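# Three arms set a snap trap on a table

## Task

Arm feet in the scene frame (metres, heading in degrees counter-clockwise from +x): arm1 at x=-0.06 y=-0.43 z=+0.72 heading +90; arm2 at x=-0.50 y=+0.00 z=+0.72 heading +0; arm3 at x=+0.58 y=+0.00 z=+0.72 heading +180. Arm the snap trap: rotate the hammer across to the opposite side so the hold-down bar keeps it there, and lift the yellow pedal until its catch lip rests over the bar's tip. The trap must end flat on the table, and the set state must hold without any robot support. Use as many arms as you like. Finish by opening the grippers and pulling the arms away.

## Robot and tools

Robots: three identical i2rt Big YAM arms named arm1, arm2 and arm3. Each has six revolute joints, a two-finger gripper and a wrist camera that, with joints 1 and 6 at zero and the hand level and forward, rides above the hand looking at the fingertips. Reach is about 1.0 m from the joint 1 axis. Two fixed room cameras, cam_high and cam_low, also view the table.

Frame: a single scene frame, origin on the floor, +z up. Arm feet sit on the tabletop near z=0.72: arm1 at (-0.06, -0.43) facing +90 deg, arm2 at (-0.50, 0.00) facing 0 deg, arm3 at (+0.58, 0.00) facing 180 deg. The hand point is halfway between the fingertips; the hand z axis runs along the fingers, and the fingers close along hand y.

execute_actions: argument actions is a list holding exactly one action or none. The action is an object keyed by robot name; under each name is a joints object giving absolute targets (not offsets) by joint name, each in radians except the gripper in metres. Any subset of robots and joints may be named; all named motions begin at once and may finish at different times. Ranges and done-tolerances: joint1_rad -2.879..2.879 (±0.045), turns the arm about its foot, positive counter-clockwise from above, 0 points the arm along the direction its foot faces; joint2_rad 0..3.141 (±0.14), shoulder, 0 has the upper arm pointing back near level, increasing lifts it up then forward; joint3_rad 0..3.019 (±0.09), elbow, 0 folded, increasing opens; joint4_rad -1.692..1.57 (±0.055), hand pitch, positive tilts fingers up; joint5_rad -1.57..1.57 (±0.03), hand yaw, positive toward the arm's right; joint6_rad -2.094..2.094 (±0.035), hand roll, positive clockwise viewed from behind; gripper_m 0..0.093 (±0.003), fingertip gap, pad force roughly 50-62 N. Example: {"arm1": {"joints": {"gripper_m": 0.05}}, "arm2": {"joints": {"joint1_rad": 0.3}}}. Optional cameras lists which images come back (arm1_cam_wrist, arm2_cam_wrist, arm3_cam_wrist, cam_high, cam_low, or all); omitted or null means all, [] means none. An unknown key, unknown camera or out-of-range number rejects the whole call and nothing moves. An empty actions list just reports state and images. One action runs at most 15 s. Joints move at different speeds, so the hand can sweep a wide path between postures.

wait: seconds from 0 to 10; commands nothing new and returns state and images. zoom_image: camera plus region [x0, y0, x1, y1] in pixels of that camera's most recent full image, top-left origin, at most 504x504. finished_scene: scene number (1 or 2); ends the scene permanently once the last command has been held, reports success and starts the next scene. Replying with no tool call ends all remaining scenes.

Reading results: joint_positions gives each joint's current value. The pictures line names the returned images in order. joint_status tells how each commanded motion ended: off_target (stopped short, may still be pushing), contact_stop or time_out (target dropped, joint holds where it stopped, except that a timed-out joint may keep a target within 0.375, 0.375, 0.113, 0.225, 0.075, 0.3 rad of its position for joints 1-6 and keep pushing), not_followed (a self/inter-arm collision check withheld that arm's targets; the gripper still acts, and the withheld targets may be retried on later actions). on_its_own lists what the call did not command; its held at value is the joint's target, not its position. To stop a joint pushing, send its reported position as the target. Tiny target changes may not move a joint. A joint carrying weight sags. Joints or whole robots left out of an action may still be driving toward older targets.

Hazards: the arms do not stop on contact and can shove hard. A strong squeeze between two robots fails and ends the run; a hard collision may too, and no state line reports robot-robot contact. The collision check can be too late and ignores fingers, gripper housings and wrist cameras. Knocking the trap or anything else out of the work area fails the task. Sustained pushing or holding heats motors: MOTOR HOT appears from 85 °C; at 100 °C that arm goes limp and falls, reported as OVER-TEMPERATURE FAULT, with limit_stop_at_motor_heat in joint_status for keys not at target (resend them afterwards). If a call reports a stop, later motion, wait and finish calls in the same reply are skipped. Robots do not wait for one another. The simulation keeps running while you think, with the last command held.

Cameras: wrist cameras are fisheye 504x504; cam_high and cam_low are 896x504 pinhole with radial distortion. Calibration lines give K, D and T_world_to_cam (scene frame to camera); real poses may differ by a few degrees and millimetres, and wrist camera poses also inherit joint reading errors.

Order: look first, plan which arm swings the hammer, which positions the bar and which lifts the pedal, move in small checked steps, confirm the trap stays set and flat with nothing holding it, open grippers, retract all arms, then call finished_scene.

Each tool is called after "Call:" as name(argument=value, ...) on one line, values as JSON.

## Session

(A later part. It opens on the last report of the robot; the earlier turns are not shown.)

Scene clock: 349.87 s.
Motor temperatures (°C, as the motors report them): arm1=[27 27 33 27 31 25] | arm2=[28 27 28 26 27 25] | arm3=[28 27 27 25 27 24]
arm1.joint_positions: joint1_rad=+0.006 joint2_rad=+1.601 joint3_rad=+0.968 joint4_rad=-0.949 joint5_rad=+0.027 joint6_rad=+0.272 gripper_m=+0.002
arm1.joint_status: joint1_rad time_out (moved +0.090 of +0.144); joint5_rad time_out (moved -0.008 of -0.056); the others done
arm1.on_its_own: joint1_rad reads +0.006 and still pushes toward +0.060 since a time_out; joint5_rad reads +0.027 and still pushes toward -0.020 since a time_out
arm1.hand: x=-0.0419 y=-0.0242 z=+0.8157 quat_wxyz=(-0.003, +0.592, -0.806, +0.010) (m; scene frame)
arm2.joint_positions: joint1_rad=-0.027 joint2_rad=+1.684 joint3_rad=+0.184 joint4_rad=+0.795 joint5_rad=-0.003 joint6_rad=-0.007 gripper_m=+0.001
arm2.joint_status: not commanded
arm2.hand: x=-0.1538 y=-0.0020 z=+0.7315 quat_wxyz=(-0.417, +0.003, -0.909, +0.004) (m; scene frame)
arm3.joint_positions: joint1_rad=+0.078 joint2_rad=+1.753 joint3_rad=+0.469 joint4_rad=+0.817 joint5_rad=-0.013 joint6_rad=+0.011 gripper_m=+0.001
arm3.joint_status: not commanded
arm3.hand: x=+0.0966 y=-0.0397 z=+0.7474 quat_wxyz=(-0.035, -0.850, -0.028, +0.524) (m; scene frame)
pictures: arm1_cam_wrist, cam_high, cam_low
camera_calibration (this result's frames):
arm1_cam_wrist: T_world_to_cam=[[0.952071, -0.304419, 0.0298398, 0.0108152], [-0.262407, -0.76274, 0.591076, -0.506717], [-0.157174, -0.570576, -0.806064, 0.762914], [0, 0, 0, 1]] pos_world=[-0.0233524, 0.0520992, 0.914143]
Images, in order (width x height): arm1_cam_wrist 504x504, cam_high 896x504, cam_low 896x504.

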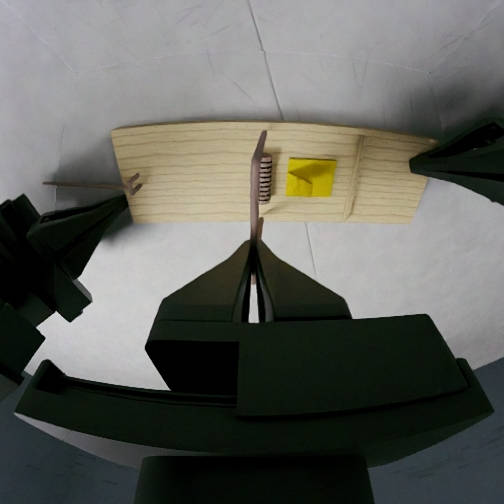

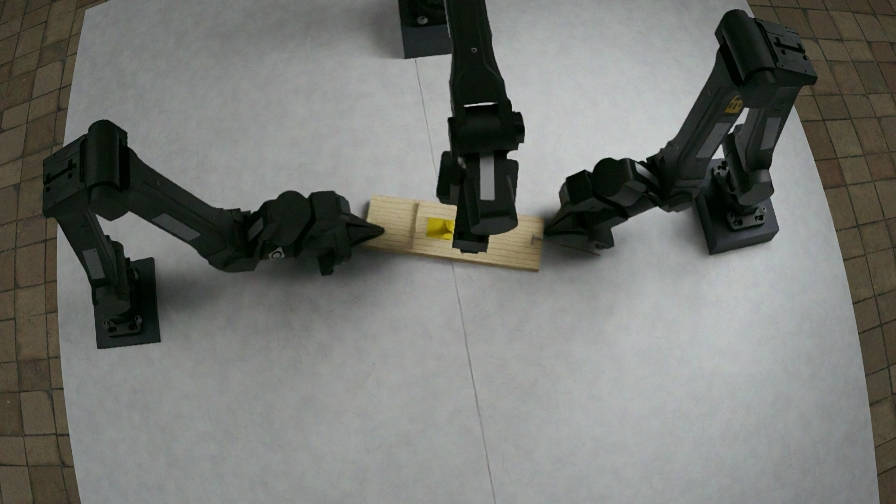

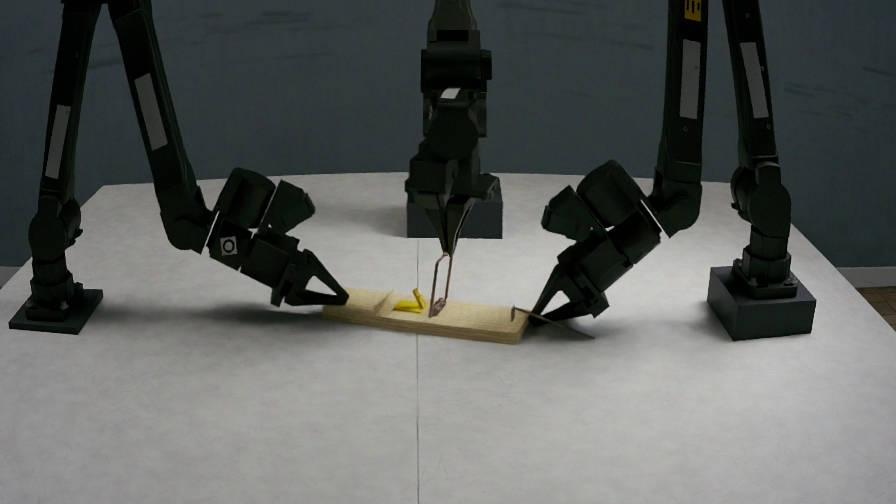

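Call:
execute_actions(actions=[{"arm1":{"joints":{"joint1_rad":0.135,"joint2_rad":1.68,"joint3_rad":1.04,"joint4_rad":-0.89,"joint6_rad":0.36}}}], cameras=["cam_low","arm1_cam_wrist","cam_high"])

Scene clock: 360.70 s.
Motor temperatures (°C, as the motors report them): arm1=[27 27 34 27 32 25] | arm2=[28 27 28 26 27 25] | arm3=[28 27 27 25 27 24]
arm1.joint_positions: joint1_rad=+0.083 joint2_rad=+1.652 joint3_rad=+0.989 joint4_rad=-0.932 joint5_rad=+0.027 joint6_rad=+0.358 gripper_m=+0.002
arm1.joint_status: joint1_rad time_out (moved +0.077 of +0.129); the others done
arm1.on_its_own: joint1_rad reads +0.083 and still pushes toward +0.135 since a time_out; joint5_rad reads +0.027 and still pushes toward -0.020 since a time_out
arm1.hand: x=-0.0739 y=-0.0150 z=+0.8024 quat_wxyz=(+0.000, +0.589, -0.808, +0.014) (m; scene frame)
arm2.joint_positions: joint1_rad=-0.027 joint2_rad=+1.684 joint3_rad=+0.184 joint4_rad=+0.795 joint5_rad=-0.003 joint6_rad=-0.007 gripper_m=+0.001
arm2.joint_status: not commanded
arm2.hand: x=-0.1538 y=-0.0020 z=+0.7315 quat_wxyz=(-0.417, +0.003, -0.909, +0.004) (m; scene frame)
arm3.joint_positions: joint1_rad=+0.078 joint2_rad=+1.753 joint3_rad=+0.469 joint4_rad=+0.817 joint5_rad=-0.013 joint6_rad=+0.011 gripper_m=+0.001
arm3.joint_status: not commanded
arm3.hand: x=+0.0966 y=-0.0397 z=+0.7474 quat_wxyz=(-0.035, -0.850, -0.028, +0.524) (m; scene frame)
pictures: arm1_cam_wrist, cam_high, cam_low
camera_calibration (this result's frames):
arm1_cam_wrist: T_world_to_cam=[[0.949501, -0.311931, 0.0338691, 0.0409428], [-0.269189, -0.754391, 0.598692, -0.506689], [-0.1612, -0.577576, -0.800263, 0.747357], [0, 0, 0, 1]] pos_world=[-0.0547961, 0.0621853, 0.900046]
Images, in order (width x height): arm1_cam_wrist 504x504, cam_high 896x504, cam_low 896x504.

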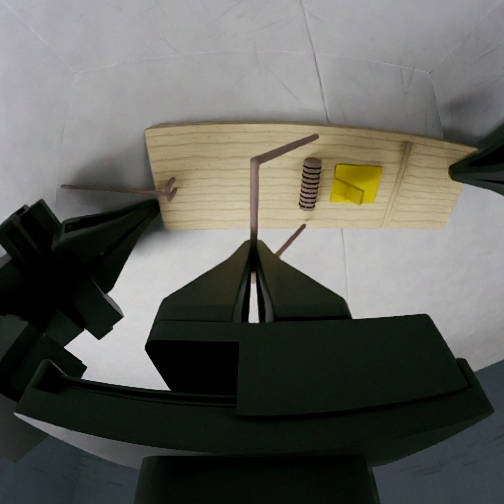

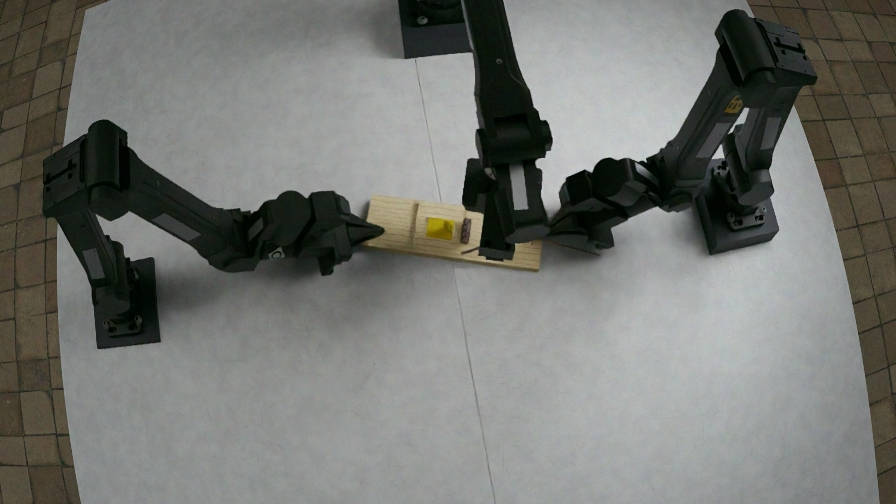

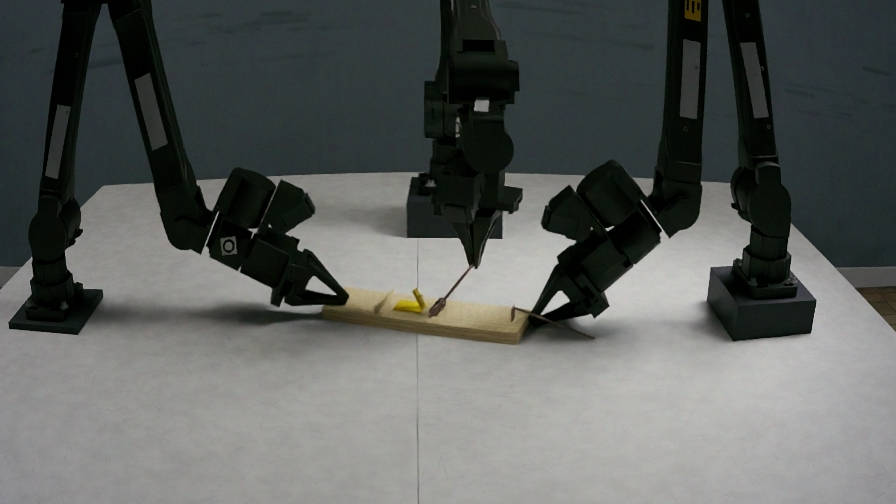

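Call:
execute_actions(actions=[{"arm1":{"joints":{"joint1_rad":0.155,"joint2_rad":1.73,"joint3_rad":0.96,"joint4_rad":-0.84,"joint6_rad":0.40}},"arm2":{"joints":{"joint1_rad":-0.03,"joint2_rad":1.62,"joint3_rad":0.10,"joint4_rad":0.85}}}], cameras=["cam_low","arm1_cam_wrist","cam_high"])

Scene clock: 396.83 s.
Motor temperatures (°C, as the motors report them): arm1=[27 27 33 27 33 25] | arm2=[28 27 28 26 27 25] | arm3=[28 27 27 25 27 24]
arm1.joint_positions: joint1_rad=+0.109 joint2_rad=+1.682 joint3_rad=+0.982 joint4_rad=-0.884 joint5_rad=+0.016 joint6_rad=+0.395 gripper_m=+0.002
arm1.joint_status: joint1_rad time_out (moved +0.026 of +0.072); the others done
arm1.on_its_own: joint1_rad reads +0.109 and still pushes toward +0.155 since a time_out; joint5_rad reads +0.016 and still pushes toward -0.020 since a time_out
arm1.hand: x=-0.0872 y=-0.0106 z=+0.7886 quat_wxyz=(+0.001, +0.585, -0.811, +0.006) (m; scene frame)
arm2.joint_positions: joint1_rad=-0.027 joint2_rad=+1.624 joint3_rad=+0.098 joint4_rad=+0.834 joint5_rad=-0.003 joint6_rad=-0.007 gripper_m=+0.001
arm2.joint_status: all done
arm2.hand: x=-0.1843 y=-0.0018 z=+0.7392 quat_wxyz=(-0.422, +0.003, -0.907, +0.004) (m; scene frame)
arm3.joint_positions: joint1_rad=+0.078 joint2_rad=+1.753 joint3_rad=+0.469 joint4_rad=+0.817 joint5_rad=-0.013 joint6_rad=+0.011 gripper_m=+0.001
arm3.joint_status: not commanded
arm3.hand: x=+0.0966 y=-0.0397 z=+0.7474 quat_wxyz=(-0.035, -0.850, -0.028, +0.524) (m; scene frame)
pictures: arm1_cam_wrist, cam_high, cam_low
camera_calibration (this result's frames):
arm1_cam_wrist: T_world_to_cam=[[0.946306, -0.322669, 0.0197398, 0.0662099], [-0.270917, -0.758252, 0.593007, -0.494376], [-0.176377, -0.566514, -0.804955, 0.739225], [0, 0, 0, 1]] pos_world=[-0.0662072, 0.0652835, 0.886905]
Images, in order (width x height): arm1_cam_wrist 504x504, cam_high 896x504, cam_low 896x504.

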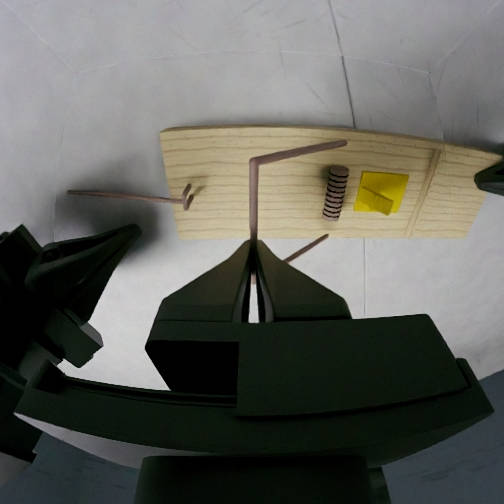

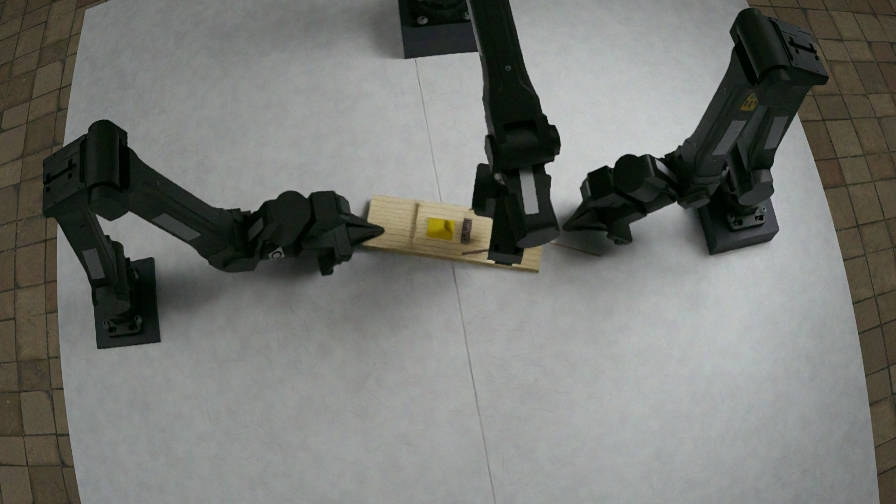

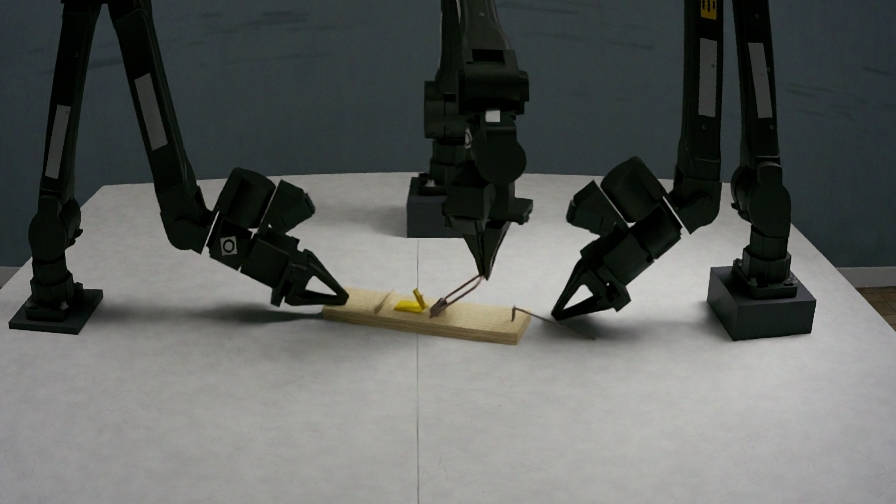

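Call:
execute_actions(actions=[{"arm1":{"joints":{"joint1_rad":0.165,"joint2_rad":1.80,"joint3_rad":0.935,"joint4_rad":-0.76,"joint5_rad":0,"joint6_rad":0.42}},"arm2":{"joints":{"joint2_rad":1.3,"joint3_rad":0.06,"joint4_rad":0.5}}}], cameras=["cam_low","arm1_cam_wrist"])

Scene clock: 424.17 s.
Motor temperatures (°C, as the motors report them): arm1=[27 26 31 27 33 25] | arm2=[28 27 28 26 27 25] | arm3=[28 27 27 25 27 24]
arm1.joint_positions: joint1_rad=+0.140 joint2_rad=+1.744 joint3_rad=+0.966 joint4_rad=-0.796 joint5_rad=+0.018 joint6_rad=+0.420 gripper_m=+0.002
arm1.joint_status: all done
arm1.hand: x=-0.1005 y=-0.0068 z=+0.7589 quat_wxyz=(-0.003, +0.587, -0.810, +0.003) (m; scene frame)
arm2.joint_positions: joint1_rad=-0.027 joint2_rad=+1.302 joint3_rad=+0.060 joint4_rad=+0.512 joint5_rad=-0.003 joint6_rad=-0.007 gripper_m=+0.001
arm2.joint_status: all done
arm2.hand: x=-0.2068 y=-0.0016 z=+0.7611 quat_wxyz=(-0.405, +0.003, -0.914, +0.004) (m; scene frame)
arm3.joint_positions: joint1_rad=+0.078 joint2_rad=+1.753 joint3_rad=+0.469 joint4_rad=+0.817 joint5_rad=-0.013 joint6_rad=+0.011 gripper_m=+0.001
arm3.joint_status: not commanded
arm3.hand: x=+0.0966 y=-0.0397 z=+0.7474 quat_wxyz=(-0.035, -0.850, -0.028, +0.524) (m; scene frame)
pictures: arm1_cam_wrist, cam_low
camera_calibration (this result's frames):
arm1_cam_wrist: T_world_to_cam=[[0.947951, -0.317888, 0.0183519, 0.0818361], [-0.26809, -0.7657, 0.584663, -0.471005], [-0.171805, -0.559152, -0.811068, 0.720239], [0, 0, 0, 1]] pos_world=[-0.0801075, 0.0680896, 0.858041]
Images, in order (width x height): arm1_cam_wrist 504x504, cam_low 896x504.

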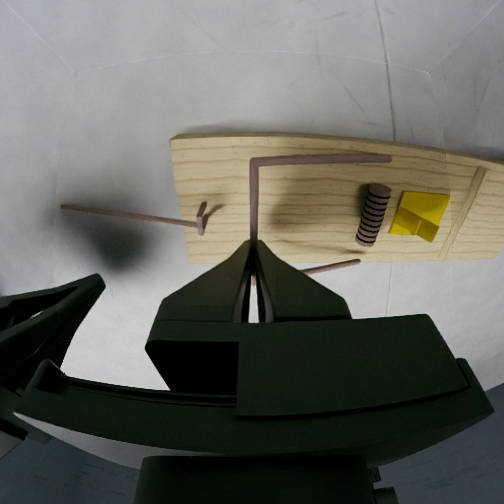

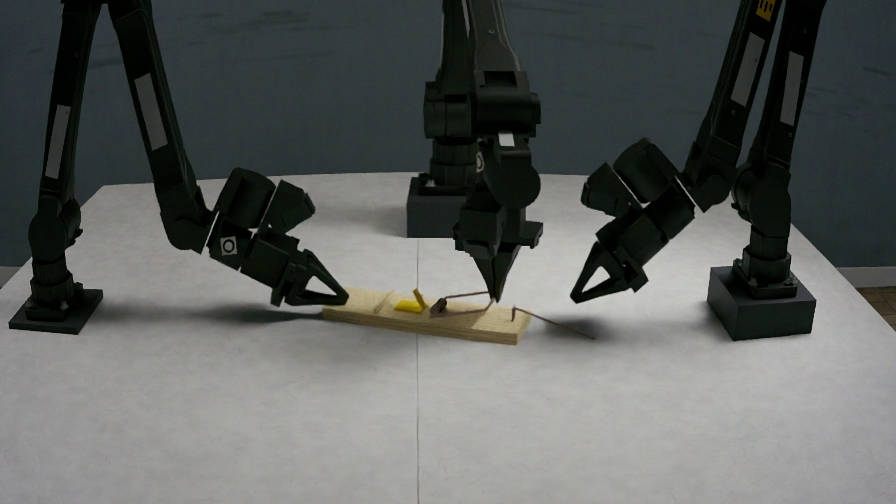

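Call:
execute_actions(actions=[{"arm1":{"joints":{"joint2_rad":1.755,"joint3_rad":0.855,"joint4_rad":-0.62}}}], cameras=[])

Call:
execute_actions(actions=[{"arm1":{"joints":{"joint2_rad":1.71,"joint3_rad":0.775,"joint4_rad":-0.48,"joint6_rad":0.43}}}], cameras=["cam_low","arm1_cam_wrist"])

Scene clock: 434.93 s.
Motor temperatures (°C, as the motors report them): arm1=[27 26 30 27 32 25] | arm2=[28 27 28 26 27 25] | arm3=[28 27 27 25 27 24]
arm1.joint_positions: joint1_rad=+0.140 joint2_rad=+1.701 joint3_rad=+0.887 joint4_rad=-0.654 joint5_rad=+0.015 joint6_rad=+0.421 gripper_m=+0.002
arm1.joint_status: all done
arm1.hand: x=-0.1012 y=-0.0063 z=+0.7561 quat_wxyz=(-0.028, +0.585, -0.809, -0.044) (m; scene frame)
arm2.joint_positions: joint1_rad=-0.027 joint2_rad=+1.302 joint3_rad=+0.060 joint4_rad=+0.512 joint5_rad=-0.003 joint6_rad=-0.007 gripper_m=+0.001
arm2.joint_status: not commanded
arm2.hand: x=-0.2068 y=-0.0016 z=+0.7611 quat_wxyz=(-0.405, +0.003, -0.914, +0.004) (m; scene frame)
arm3.joint_positions: joint1_rad=+0.078 joint2_rad=+1.753 joint3_rad=+0.469 joint4_rad=+0.817 joint5_rad=-0.013 joint6_rad=+0.011 gripper_m=+0.001
arm3.joint_status: not commanded
arm3.hand: x=+0.0966 y=-0.0397 z=+0.7474 quat_wxyz=(-0.035, -0.850, -0.028, +0.524) (m; scene frame)
pictures: none
No camera images: the call's "cameras" was empty. Leave "cameras" out to get every camera's image.

Scene clock: 435.73 s.
Motor temperatures (°C, as the motors report them): arm1=[27 26 30 27 32 25] | arm2=[28 27 28 26 27 25] | arm3=[28 27 27 25 27 24]
arm1.joint_positions: joint1_rad=+0.140 joint2_rad=+1.659 joint3_rad=+0.806 joint4_rad=-0.506 joint5_rad=+0.014 joint6_rad=+0.428 gripper_m=+0.002
arm1.joint_status: all done
arm1.hand: x=-0.1014 y=-0.0064 z=+0.7549 quat_wxyz=(-0.054, +0.579, -0.808, -0.091) (m; scene frame)
arm2.joint_positions: joint1_rad=-0.027 joint2_rad=+1.302 joint3_rad=+0.060 joint4_rad=+0.512 joint5_rad=-0.003 joint6_rad=-0.007 gripper_m=+0.001
arm2.joint_status: not commanded
arm2.hand: x=-0.2068 y=-0.0016 z=+0.7611 quat_wxyz=(-0.405, +0.003, -0.914, +0.004) (m; scene frame)
arm3.joint_positions: joint1_rad=+0.078 joint2_rad=+1.753 joint3_rad=+0.469 joint4_rad=+0.817 joint5_rad=-0.013 joint6_rad=+0.011 gripper_m=+0.001
arm3.joint_status: not commanded
arm3.hand: x=+0.0966 y=-0.0397 z=+0.7474 quat_wxyz=(-0.035, -0.850, -0.028, +0.524) (m; scene frame)
pictures: arm1_cam_wrist, cam_low
camera_calibration (this result's frames):
arm1_cam_wrist: T_world_to_cam=[[0.944108, -0.320697, -0.0762398, 0.153875], [-0.262037, -0.870472, 0.416672, -0.341797], [-0.19999, -0.373406, -0.905854, 0.786923], [0, 0, 0, 1]] pos_world=[-0.0774608, 0.045664, 0.866986]
Images, in order (width x height): arm1_cam_wrist 504x504, cam_low 896x504.

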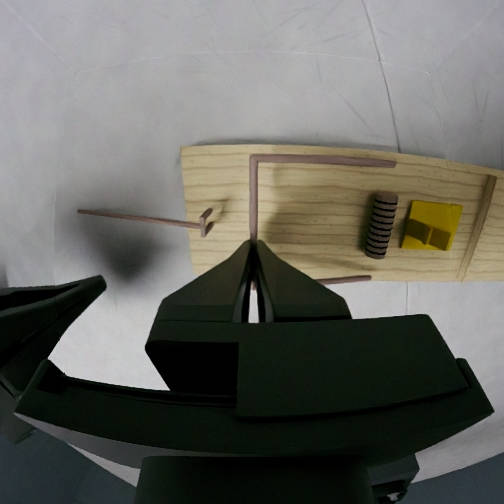

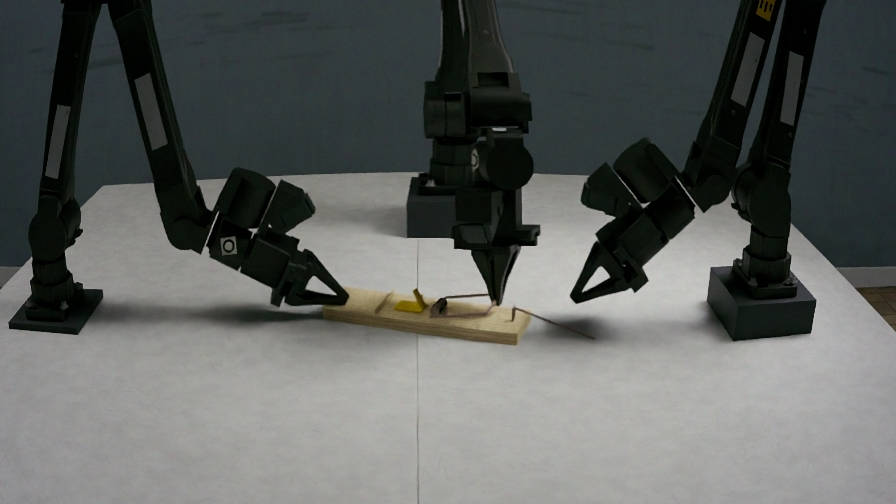

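Works well. Continue.

Call:
execute_actions(actions=[{"arm1":{"joints":{"joint2_rad":1.675,"joint3_rad":0.685,"joint4_rad":-0.30,"joint6_rad":0.445}}}], cameras=[])

Call:
execute_actions(actions=[{"arm1":{"joints":{"joint2_rad":1.65,"joint3_rad":0.60,"joint4_rad":-0.12,"joint6_rad":0.465}}}], cameras=["arm1_cam_wrist"])

Call:
execute_actions(actions=[{"arm1":{"joints":{"joint2_rad":1.65,"joint3_rad":0.52,"joint4_rad":0.09,"joint6_rad":0.50}}}], cameras=["cam_low","arm1_cam_wrist"])

Scene clock: 447.23 s.
Motor temperatures (°C, as the motors report them): arm1=[27 26 30 27 31 25] | arm2=[28 27 28 26 27 25] | arm3=[28 27 27 25 27 24]
arm1.joint_positions: joint1_rad=+0.140 joint2_rad=+1.623 joint3_rad=+0.713 joint4_rad=-0.321 joint5_rad=+0.013 joint6_rad=+0.442 gripper_m=+0.002
arm1.joint_status: all done
arm1.hand: x=-0.1017 y=-0.0063 z=+0.7531 quat_wxyz=(-0.084, +0.568, -0.805, -0.147) (m; scene frame)
arm2.joint_positions: joint1_rad=-0.027 joint2_rad=+1.302 joint3_rad=+0.060 joint4_rad=+0.512 joint5_rad=-0.003 joint6_rad=-0.007 gripper_m=+0.001
arm2.joint_status: not commanded
arm2.hand: x=-0.2068 y=-0.0016 z=+0.7611 quat_wxyz=(-0.405, +0.003, -0.914, +0.004) (m; scene frame)
arm3.joint_positions: joint1_rad=+0.078 joint2_rad=+1.753 joint3_rad=+0.469 joint4_rad=+0.817 joint5_rad=-0.013 joint6_rad=+0.011 gripper_m=+0.001
arm3.joint_status: not commanded
arm3.hand: x=+0.0966 y=-0.0397 z=+0.7474 quat_wxyz=(-0.035, -0.850, -0.028, +0.524) (m; scene frame)
pictures: none
No camera images: the call's "cameras" was empty. Leave "cameras" out to get every camera's image.

Scene clock: 448.10 s.
Motor temperatures (°C, as the motors report them): arm1=[27 26 30 27 31 25] | arm2=[28 27 28 26 27 25] | arm3=[28 27 27 25 27 24]
arm1.joint_positions: joint1_rad=+0.140 joint2_rad=+1.600 joint3_rad=+0.627 joint4_rad=-0.133 joint5_rad=+0.012 joint6_rad=+0.461 gripper_m=+0.002
arm1.joint_status: all done
arm1.hand: x=-0.1017 y=-0.0061 z=+0.7528 quat_wxyz=(-0.112, +0.552, -0.801, -0.202) (m; scene frame)
arm2.joint_positions: joint1_rad=-0.027 joint2_rad=+1.302 joint3_rad=+0.060 joint4_rad=+0.512 joint5_rad=-0.003 joint6_rad=-0.007 gripper_m=+0.001
arm2.joint_status: not commanded
arm2.hand: x=-0.2068 y=-0.0016 z=+0.7611 quat_wxyz=(-0.405, +0.003, -0.914, +0.004) (m; scene frame)
arm3.joint_positions: joint1_rad=+0.078 joint2_rad=+1.753 joint3_rad=+0.469 joint4_rad=+0.817 joint5_rad=-0.013 joint6_rad=+0.011 gripper_m=+0.001
arm3.joint_status: not commanded
arm3.hand: x=+0.0966 y=-0.0397 z=+0.7474 quat_wxyz=(-0.035, -0.850, -0.028, +0.524) (m; scene frame)
pictures: arm1_cam_wrist
camera_calibration (this result's frames):
arm1_cam_wrist: T_world_to_cam=[[0.927923, -0.318746, -0.193288, 0.240582], [-0.280988, -0.938807, 0.199215, -0.179423], [-0.244959, -0.130544, -0.960705, 0.823296], [0, 0, 0, 1]] pos_world=[-0.0719835, 0.0157174, 0.873189]
Images, in order (width x height): arm1_cam_wrist 504x504.

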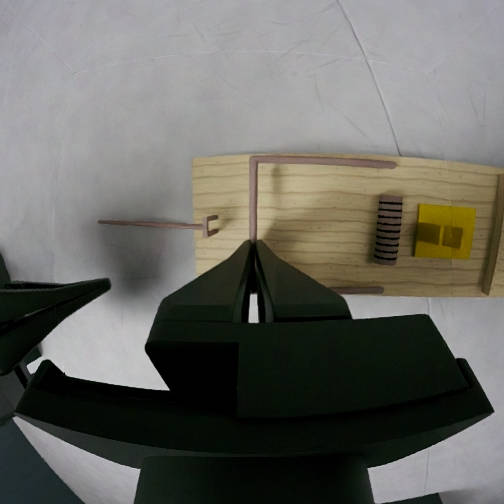

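Scene clock: 449.00 s.
Motor temperatures (°C, as the motors report them): arm1=[27 26 30 27 31 25] | arm2=[28 27 28 26 27 25] | arm3=[28 27 27 25 27 24]
arm1.joint_positions: joint1_rad=+0.140 joint2_rad=+1.597 joint3_rad=+0.544 joint4_rad=+0.075 joint5_rad=+0.013 joint6_rad=+0.488 gripper_m=+0.002
arm1.joint_status: all done
arm1.hand: x=-0.1017 y=-0.0057 z=+0.7529 quat_wxyz=(-0.139, +0.532, -0.795, -0.258) (m; scene frame)
arm2.joint_positions: joint1_rad=-0.027 joint2_rad=+1.302 joint3_rad=+0.060 joint4_rad=+0.512 joint5_rad=-0.003 joint6_rad=-0.007 gripper_m=+0.001
arm2.joint_status: not commanded
arm2.hand: x=-0.2068 y=-0.0016 z=+0.7611 quat_wxyz=(-0.405, +0.003, -0.914, +0.004) (m; scene frame)
arm3.joint_positions: joint1_rad=+0.078 joint2_rad=+1.753 joint3_rad=+0.469 joint4_rad=+0.817 joint5_rad=-0.013 joint6_rad=+0.011 gripper_m=+0.001
arm3.joint_status: not commanded
arm3.hand: x=+0.0966 y=-0.0397 z=+0.7474 quat_wxyz=(-0.035, -0.850, -0.028, +0.524) (m; scene frame)
pictures: arm1_cam_wrist, cam_low
camera_calibration (this result's frames):
arm1_cam_wrist: T_world_to_cam=[[0.914331, -0.312807, -0.257197, 0.287432], [-0.300473, -0.949814, 0.0870025, -0.0965683], [-0.271504, -0.00226832, -0.962435, 0.82282], [0, 0, 0, 1]] pos_world=[-0.068425, 0.0000552053, 0.874238]
Images, in order (width x height): arm1_cam_wrist 504x504, cam_low 896x504.

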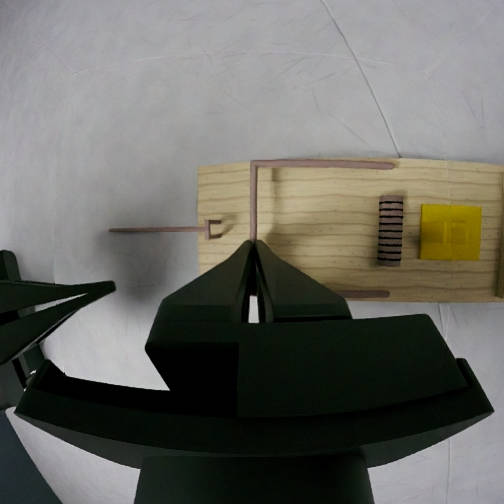

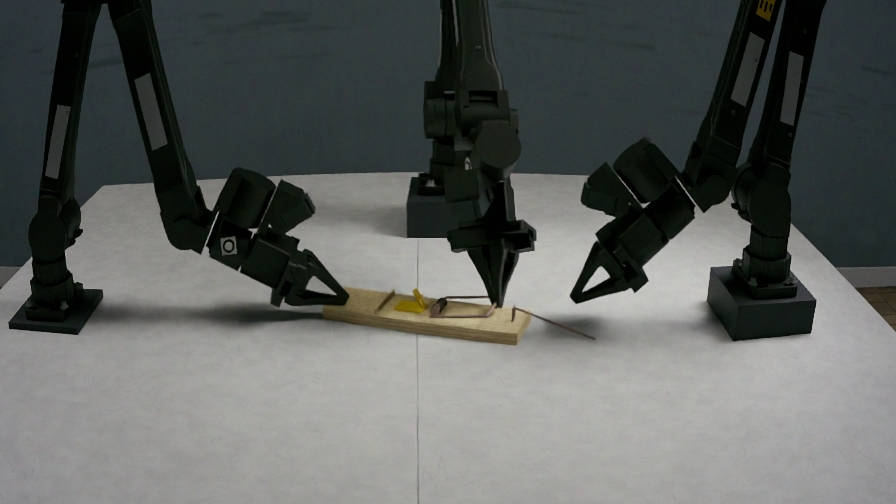

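Call:
execute_actions(actions=[{"arm1":{"joints":{"joint2_rad":1.67,"joint3_rad":0.44,"joint4_rad":0.30,"joint6_rad":0.545}}}], cameras=[])

Call:
execute_actions(actions=[{"arm1":{"joints":{"joint2_rad":1.70,"joint3_rad":0.395,"joint4_rad":0.45,"joint6_rad":0.58}}}], cameras=[])

Call:
execute_actions(actions=[{"arm1":{"joints":{"joint2_rad":1.74,"joint3_rad":0.355,"joint4_rad":0.60,"joint6_rad":0.615}}}])

Scene clock: 461.93 s.
Motor temperatures (°C, as the motors report them): arm1=[27 26 30 27 31 25] | arm2=[28 27 28 26 27 25] | arm3=[28 27 27 25 27 24]
arm1.joint_positions: joint1_rad=+0.140 joint2_rad=+1.606 joint3_rad=+0.465 joint4_rad=+0.300 joint5_rad=+0.019 joint6_rad=+0.528 gripper_m=+0.002
arm1.joint_status: all done
arm1.hand: x=-0.1006 y=-0.0057 z=+0.7572 quat_wxyz=(-0.165, +0.502, -0.788, -0.317) (m; scene frame)
arm2.joint_positions: joint1_rad=-0.027 joint2_rad=+1.302 joint3_rad=+0.060 joint4_rad=+0.512 joint5_rad=-0.003 joint6_rad=-0.007 gripper_m=+0.001
arm2.joint_status: not commanded
arm2.hand: x=-0.2068 y=-0.0016 z=+0.7611 quat_wxyz=(-0.405, +0.003, -0.914, +0.004) (m; scene frame)
arm3.joint_positions: joint1_rad=+0.078 joint2_rad=+1.753 joint3_rad=+0.469 joint4_rad=+0.817 joint5_rad=-0.013 joint6_rad=+0.011 gripper_m=+0.001
arm3.joint_status: not commanded
arm3.hand: x=+0.0966 y=-0.0398 z=+0.7474 quat_wxyz=(-0.035, -0.850, -0.028, +0.524) (m; scene frame)
pictures: none
No camera images: the call's "cameras" was empty. Leave "cameras" out to get every camera's image.

Scene clock: 462.80 s.
Motor temperatures (°C, as the motors report them): arm1=[27 26 30 27 31 25] | arm2=[28 27 28 26 27 25] | arm3=[28 27 27 25 27 24]
arm1.joint_positions: joint1_rad=+0.140 joint2_rad=+1.633 joint3_rad=+0.418 joint4_rad=+0.460 joint5_rad=+0.023 joint6_rad=+0.559 gripper_m=+0.002
arm1.joint_status: all done
arm1.hand: x=-0.0998 y=-0.0063 z=+0.7592 quat_wxyz=(-0.179, +0.480, -0.782, -0.355) (m; scene frame)
arm2.joint_positions: joint1_rad=-0.027 joint2_rad=+1.302 joint3_rad=+0.060 joint4_rad=+0.512 joint5_rad=-0.003 joint6_rad=-0.007 gripper_m=+0.001
arm2.joint_status: not commanded
arm2.hand: x=-0.2068 y=-0.0016 z=+0.7611 quat_wxyz=(-0.405, +0.003, -0.914, +0.004) (m; scene frame)
arm3.joint_positions: joint1_rad=+0.078 joint2_rad=+1.753 joint3_rad=+0.469 joint4_rad=+0.817 joint5_rad=-0.013 joint6_rad=+0.011 gripper_m=+0.001
arm3.joint_status: not commanded
arm3.hand: x=+0.0966 y=-0.0398 z=+0.7474 quat_wxyz=(-0.035, -0.850, -0.028, +0.524) (m; scene frame)
pictures: none
No camera images: the call's "cameras" was empty. Leave "cameras" out to get every camera's image.

Scene clock: 463.63 s.
Motor temperatures (°C, as the motors report them): arm1=[27 26 30 27 31 25] | arm2=[28 27 28 26 27 25] | arm3=[28 27 27 25 27 24]
arm1.joint_positions: joint1_rad=+0.139 joint2_rad=+1.671 joint3_rad=+0.378 joint4_rad=+0.622 joint5_rad=+0.025 joint6_rad=+0.595 gripper_m=+0.002
arm1.joint_status: all done
arm1.hand: x=-0.0988 y=-0.0072 z=+0.7613 quat_wxyz=(-0.190, +0.455, -0.777, -0.392) (m; scene frame)
arm2.joint_positions: joint1_rad=-0.027 joint2_rad=+1.302 joint3_rad=+0.060 joint4_rad=+0.512 joint5_rad=-0.003 joint6_rad=-0.007 gripper_m=+0.001
arm2.joint_status: not commanded
arm2.hand: x=-0.2068 y=-0.0016 z=+0.7611 quat_wxyz=(-0.405, +0.003, -0.914, +0.004) (m; scene frame)
arm3.joint_positions: joint1_rad=+0.078 joint2_rad=+1.753 joint3_rad=+0.469 joint4_rad=+0.817 joint5_rad=-0.013 joint6_rad=+0.011 gripper_m=+0.001
arm3.joint_status: not commanded
arm3.hand: x=+0.0966 y=-0.0398 z=+0.7474 quat_wxyz=(-0.035, -0.850, -0.028, +0.524) (m; scene frame)
pictures: arm1_cam_wrist, arm2_cam_wrist, arm3_cam_wrist, cam_high, cam_low
camera_calibration (this result's frames):
arm1_cam_wrist: T_world_to_cam=[[0.853004, -0.290893, -0.433318, 0.414729], [-0.390165, -0.906866, -0.159263, 0.0810917], [-0.346633, 0.304918, -0.887057, 0.769106], [0, 0, 0, 1]] pos_world=[-0.0555285, -0.0403335, 0.874866]
arm2_cam_wrist: T_world_to_cam=[[-0.00679525, -0.999968, -0.00422331, -0.000568104], [-0.976785, 0.0075419, -0.214089, -0.030133], [0.214114, 0.00267047, -0.976805, 0.914176], [0, 0, 0, 1]] pos_world=[-0.225175, -0.00278211, 0.886519]
arm3_cam_wrist: T_world_to_cam=[[-0.0761922, 0.996829, -0.022943, 0.0632092], [0.885582, 0.0570796, -0.460962, 0.2702], [-0.458191, -0.0554396, -0.887123, 0.828478], [0, 0, 0, 1]] pos_world=[0.145132, -0.0325012, 0.860964]
Images, in order (width x height): arm1_cam_wrist 504x504, arm2_cam_wrist 504x504, arm3_cam_wrist 504x504, cam_high 896x504, cam_low 896x504.

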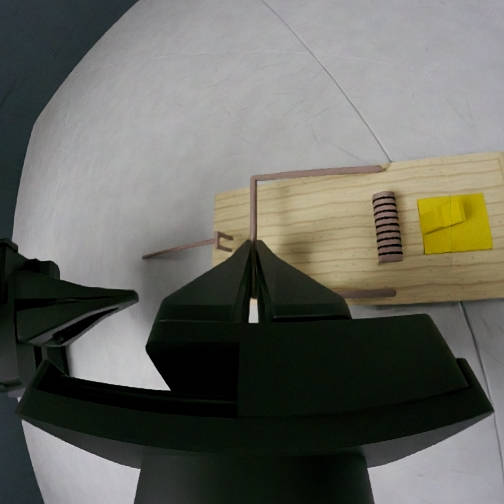

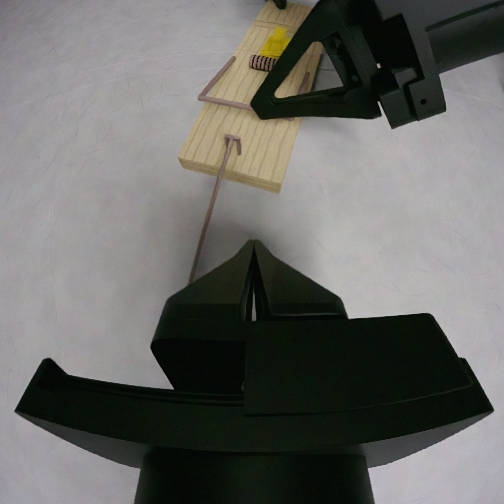

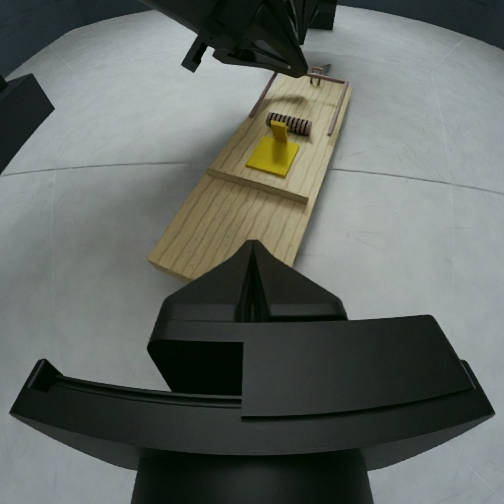

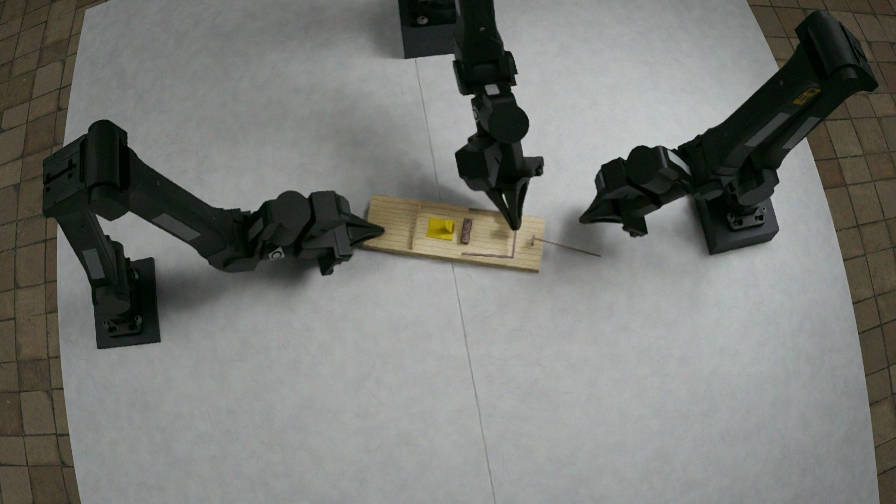

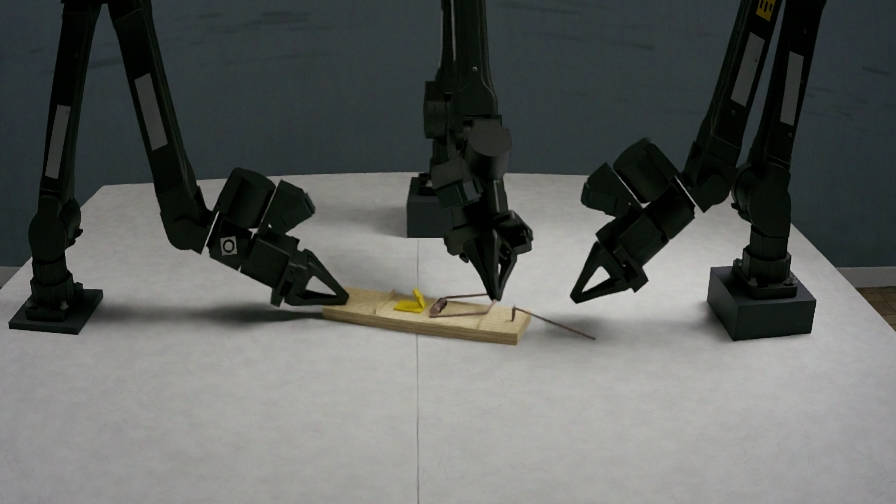

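Call:
execute_actions(actions=[{"arm1":{"joints":{"joint4_rad":0.55}},"arm2":{"joints":{"joint1_rad":0.09,"joint2_rad":1.15,"joint3_rad":0.45,"joint4_rad":-0.82,"joint6_rad":0.39,"gripper_m":0.03}}}], cameras=[])

Call:
execute_actions(actions=[{"arm2":{"joints":{"joint2_rad":1.43,"joint3_rad":0.68}}}], cameras=["cam_low","arm2_cam_wrist","cam_high"])

Scene clock: 495.60 s.
Motor temperatures (°C, as the motors report them): arm1=[27 26 29 27 31 25] | arm2=[28 27 29 26 27 25] | arm3=[28 27 27 25 27 24]
arm1.joint_positions: joint1_rad=+0.139 joint2_rad=+1.671 joint3_rad=+0.378 joint4_rad=+0.616 joint5_rad=+0.025 joint6_rad=+0.595 gripper_m=+0.002
arm1.joint_status: joint4_rad time_out (moved -0.006 of -0.072)
arm1.on_its_own: joint4_rad reads +0.616 and still pushes toward +0.550 since a time_out
arm1.hand: x=-0.0987 y=-0.0080 z=+0.7602 quat_wxyz=(-0.189, +0.456, -0.778, -0.389) (m; scene frame)
arm2.joint_positions: joint1_rad=+0.086 joint2_rad=+1.149 joint3_rad=+0.439 joint4_rad=-0.810 joint5_rad=-0.002 joint6_rad=+0.374 gripper_m=+0.030
arm2.joint_status: all done
arm2.hand: x=-0.2706 y=+0.0249 z=+0.7825 quat_wxyz=(-0.021, -0.132, -0.991, -0.003) (m; scene frame)
arm3.joint_positions: joint1_rad=+0.078 joint2_rad=+1.753 joint3_rad=+0.469 joint4_rad=+0.817 joint5_rad=-0.013 joint6_rad=+0.011 gripper_m=+0.001
arm3.joint_status: not commanded
arm3.hand: x=+0.0966 y=-0.0398 z=+0.7474 quat_wxyz=(-0.035, -0.850, -0.028, +0.524) (m; scene frame)
pictures: none
No camera images: the call's "cameras" was empty. Leave "cameras" out to get every camera's image.

not run: a stop came earlier in this reply.

Call:
execute_actions(actions=[{"arm2":{"joints":{"joint2_rad":1.43,"joint3_rad":0.68}}}], cameras=["cam_low","arm2_cam_wrist","cam_high"])

Scene clock: 502.13 s.
Motor temperatures (°C, as the motors report them): arm1=[27 26 29 27 31 25] | arm2=[28 27 29 26 27 25] | arm3=[28 27 27 25 27 24]
arm1.joint_positions: joint1_rad=+0.139 joint2_rad=+1.671 joint3_rad=+0.378 joint4_rad=+0.616 joint5_rad=+0.025 joint6_rad=+0.595 gripper_m=+0.002
arm1.joint_status: not commanded
arm1.on_its_own: joint4_rad reads +0.616 and still pushes toward +0.550 since a time_out
arm1.hand: x=-0.0987 y=-0.0080 z=+0.7602 quat_wxyz=(-0.189, +0.456, -0.778, -0.389) (m; scene frame)
arm2.joint_positions: joint1_rad=+0.086 joint2_rad=+1.417 joint3_rad=+0.663 joint4_rad=-0.816 joint5_rad=-0.002 joint6_rad=+0.374 gripper_m=+0.030
arm2.joint_status: all done
arm2.hand: x=-0.1923 y=+0.0334 z=+0.7805 quat_wxyz=(+0.003, -0.133, -0.991, +0.003) (m; scene frame)
arm3.joint_positions: joint1_rad=+0.078 joint2_rad=+1.753 joint3_rad=+0.469 joint4_rad=+0.817 joint5_rad=-0.013 joint6_rad=+0.011 gripper_m=+0.001
arm3.joint_status: not commanded
arm3.hand: x=+0.0966 y=-0.0398 z=+0.7474 quat_wxyz=(-0.035, -0.850, -0.028, +0.524) (m; scene frame)
pictures: arm2_cam_wrist, cam_high, cam_low
camera_calibration (this result's frames):
arm2_cam_wrist: T_world_to_cam=[[-0.278441, -0.960449, 0.0029739, -0.0246552], [-0.779735, 0.227857, 0.583176, -0.603805], [-0.560788, 0.160062, -0.81234, 0.647331], [0, 0, 0, 1]] pos_world=[-0.114657, 0.0102883, 0.878051]
Images, in order (width x height): arm2_cam_wrist 504x504, cam_high 896x504, cam_low 896x504.

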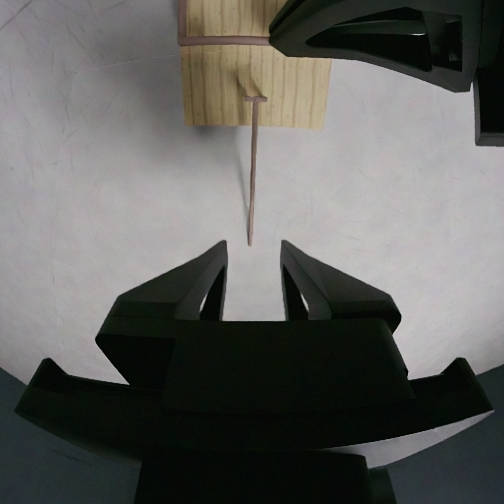

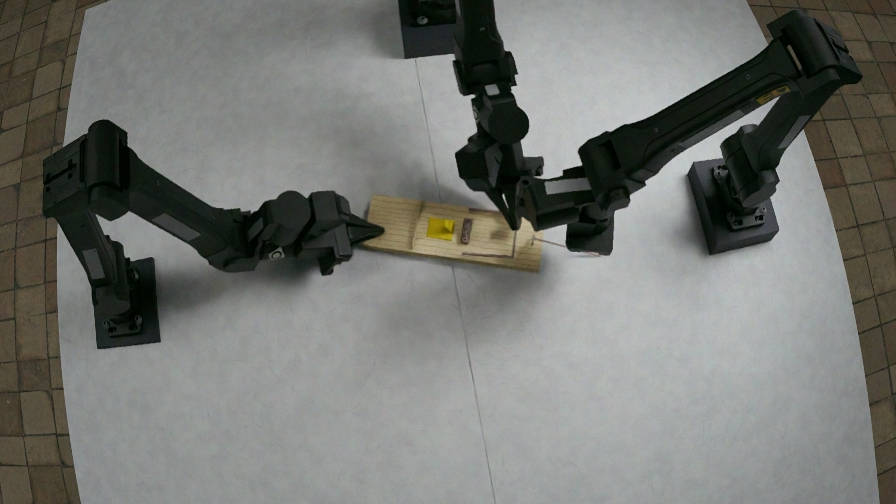

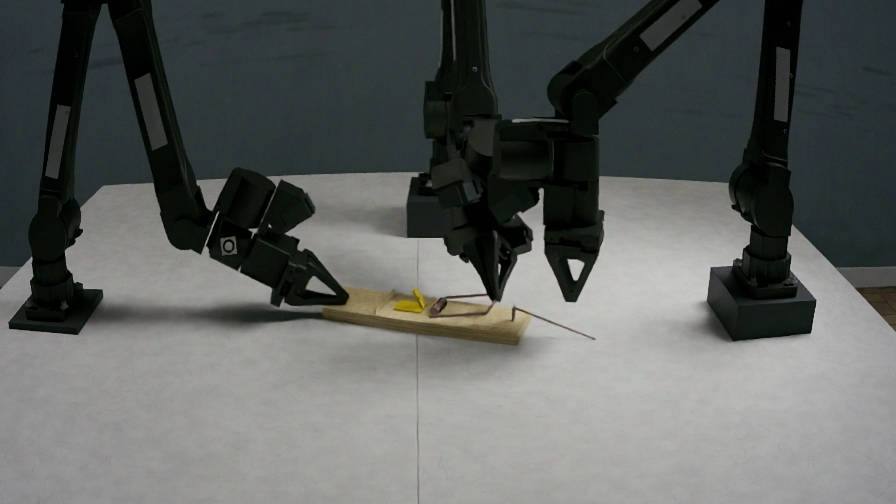

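Call:
execute_actions(actions=[{"arm2":{"joints":{"joint2_rad":1.555,"joint3_rad":0.625,"joint4_rad":-0.645,"gripper_m":0.02}}}], cameras=["cam_low"])

Call:
execute_actions(actions=[{"arm2":{"joints":{"gripper_m":0.0}}}], cameras=["cam_low","arm2_cam_wrist"])

Scene clock: 513.90 s.
Motor temperatures (°C, as the motors report them): arm1=[27 26 29 27 31 25] | arm2=[28 27 30 26 27 25] | arm3=[28 27 27 25 27 24]
arm1.joint_positions: joint1_rad=+0.139 joint2_rad=+1.671 joint3_rad=+0.378 joint4_rad=+0.616 joint5_rad=+0.025 joint6_rad=+0.595 gripper_m=+0.002
arm1.joint_status: not commanded
arm1.on_its_own: joint4_rad reads +0.616 and still pushes toward +0.550 since a time_out
arm1.hand: x=-0.0987 y=-0.0080 z=+0.7602 quat_wxyz=(-0.189, +0.456, -0.778, -0.389) (m; scene frame)
arm2.joint_positions: joint1_rad=+0.086 joint2_rad=+1.552 joint3_rad=+0.624 joint4_rad=-0.656 joint5_rad=-0.002 joint6_rad=+0.374 gripper_m=+0.020
arm2.joint_status: all done
arm2.hand: x=-0.1939 y=+0.0329 z=+0.7316 quat_wxyz=(+0.010, -0.133, -0.991, +0.004) (m; scene frame)
arm3.joint_positions: joint1_rad=+0.078 joint2_rad=+1.753 joint3_rad=+0.469 joint4_rad=+0.817 joint5_rad=-0.013 joint6_rad=+0.011 gripper_m=+0.001
arm3.joint_status: not commanded
arm3.hand: x=+0.0966 y=-0.0398 z=+0.7474 quat_wxyz=(-0.035, -0.850, -0.028, +0.524) (m; scene frame)
pictures: cam_low
Images, in order (width x height): cam_low 896x504.

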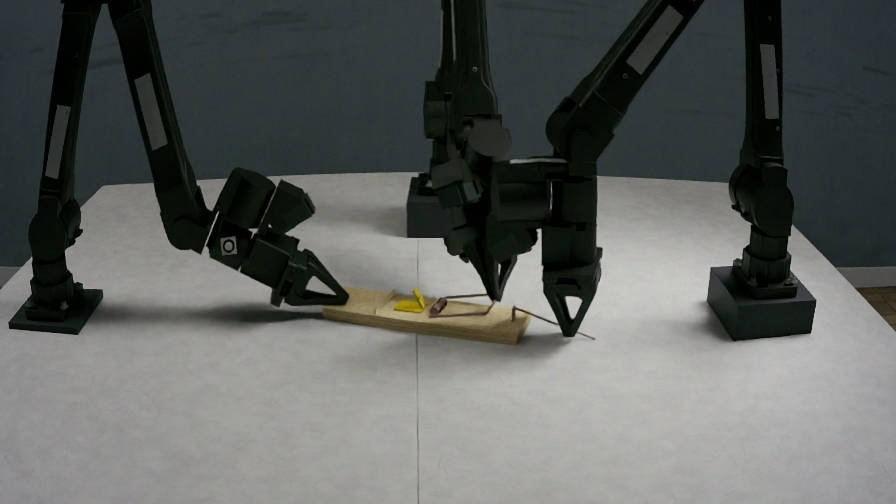

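Scene clock: 514.47 s.
Motor temperatures (°C, as the motors report them): arm1=[27 26 29 27 31 25] | arm2=[28 27 30 26 27 25] | arm3=[28 27 27 25 27 24]
arm1.joint_positions: joint1_rad=+0.139 joint2_rad=+1.671 joint3_rad=+0.378 joint4_rad=+0.616 joint5_rad=+0.025 joint6_rad=+0.595 gripper_m=+0.002
arm1.joint_status: not commanded
arm1.on_its_own: joint4_rad reads +0.616 and still pushes toward +0.550 since a time_out
arm1.hand: x=-0.0987 y=-0.0080 z=+0.7602 quat_wxyz=(-0.189, +0.456, -0.778, -0.389) (m; scene frame)
arm2.joint_positions: joint1_rad=+0.088 joint2_rad=+1.552 joint3_rad=+0.624 joint4_rad=-0.654 joint5_rad=-0.007 joint6_rad=+0.382 gripper_m=+0.002
arm2.joint_status: all done
arm2.hand: x=-0.1937 y=+0.0341 z=+0.7316 quat_wxyz=(+0.009, -0.136, -0.991, +0.002) (m; scene frame)
arm3.joint_positions: joint1_rad=+0.078 joint2_rad=+1.753 joint3_rad=+0.469 joint4_rad=+0.817 joint5_rad=-0.013 joint6_rad=+0.011 gripper_m=+0.001
arm3.joint_status: not commanded
arm3.hand: x=+0.0966 y=-0.0398 z=+0.7474 quat_wxyz=(-0.035, -0.850, -0.028, +0.524) (m; scene frame)
pictures: arm2_cam_wrist, cam_low
camera_calibration (this result's frames):
arm2_cam_wrist: T_world_to_cam=[[-0.284748, -0.958595, 0.0038736, -0.026128], [-0.770817, 0.231367, 0.593558, -0.582498], [-0.569878, 0.166029, -0.804782, 0.599199], [0, 0, 0, 1]] pos_world=[-0.114969, 0.0102409, 0.828072]
Images, in order (width x height): arm2_cam_wrist 504x504, cam_low 896x504.

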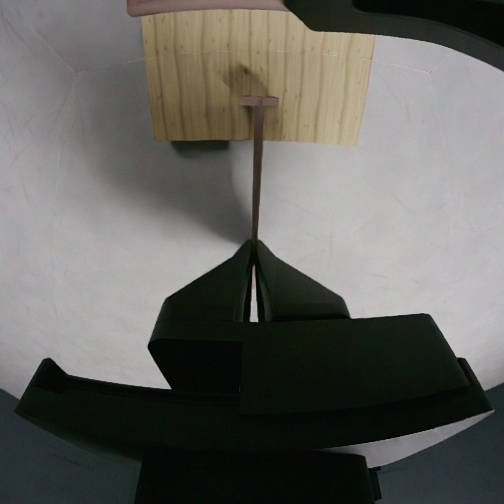

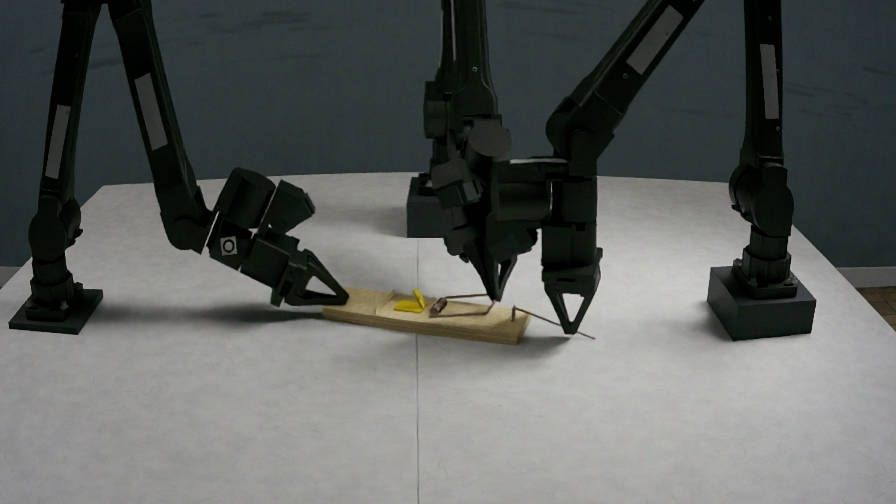

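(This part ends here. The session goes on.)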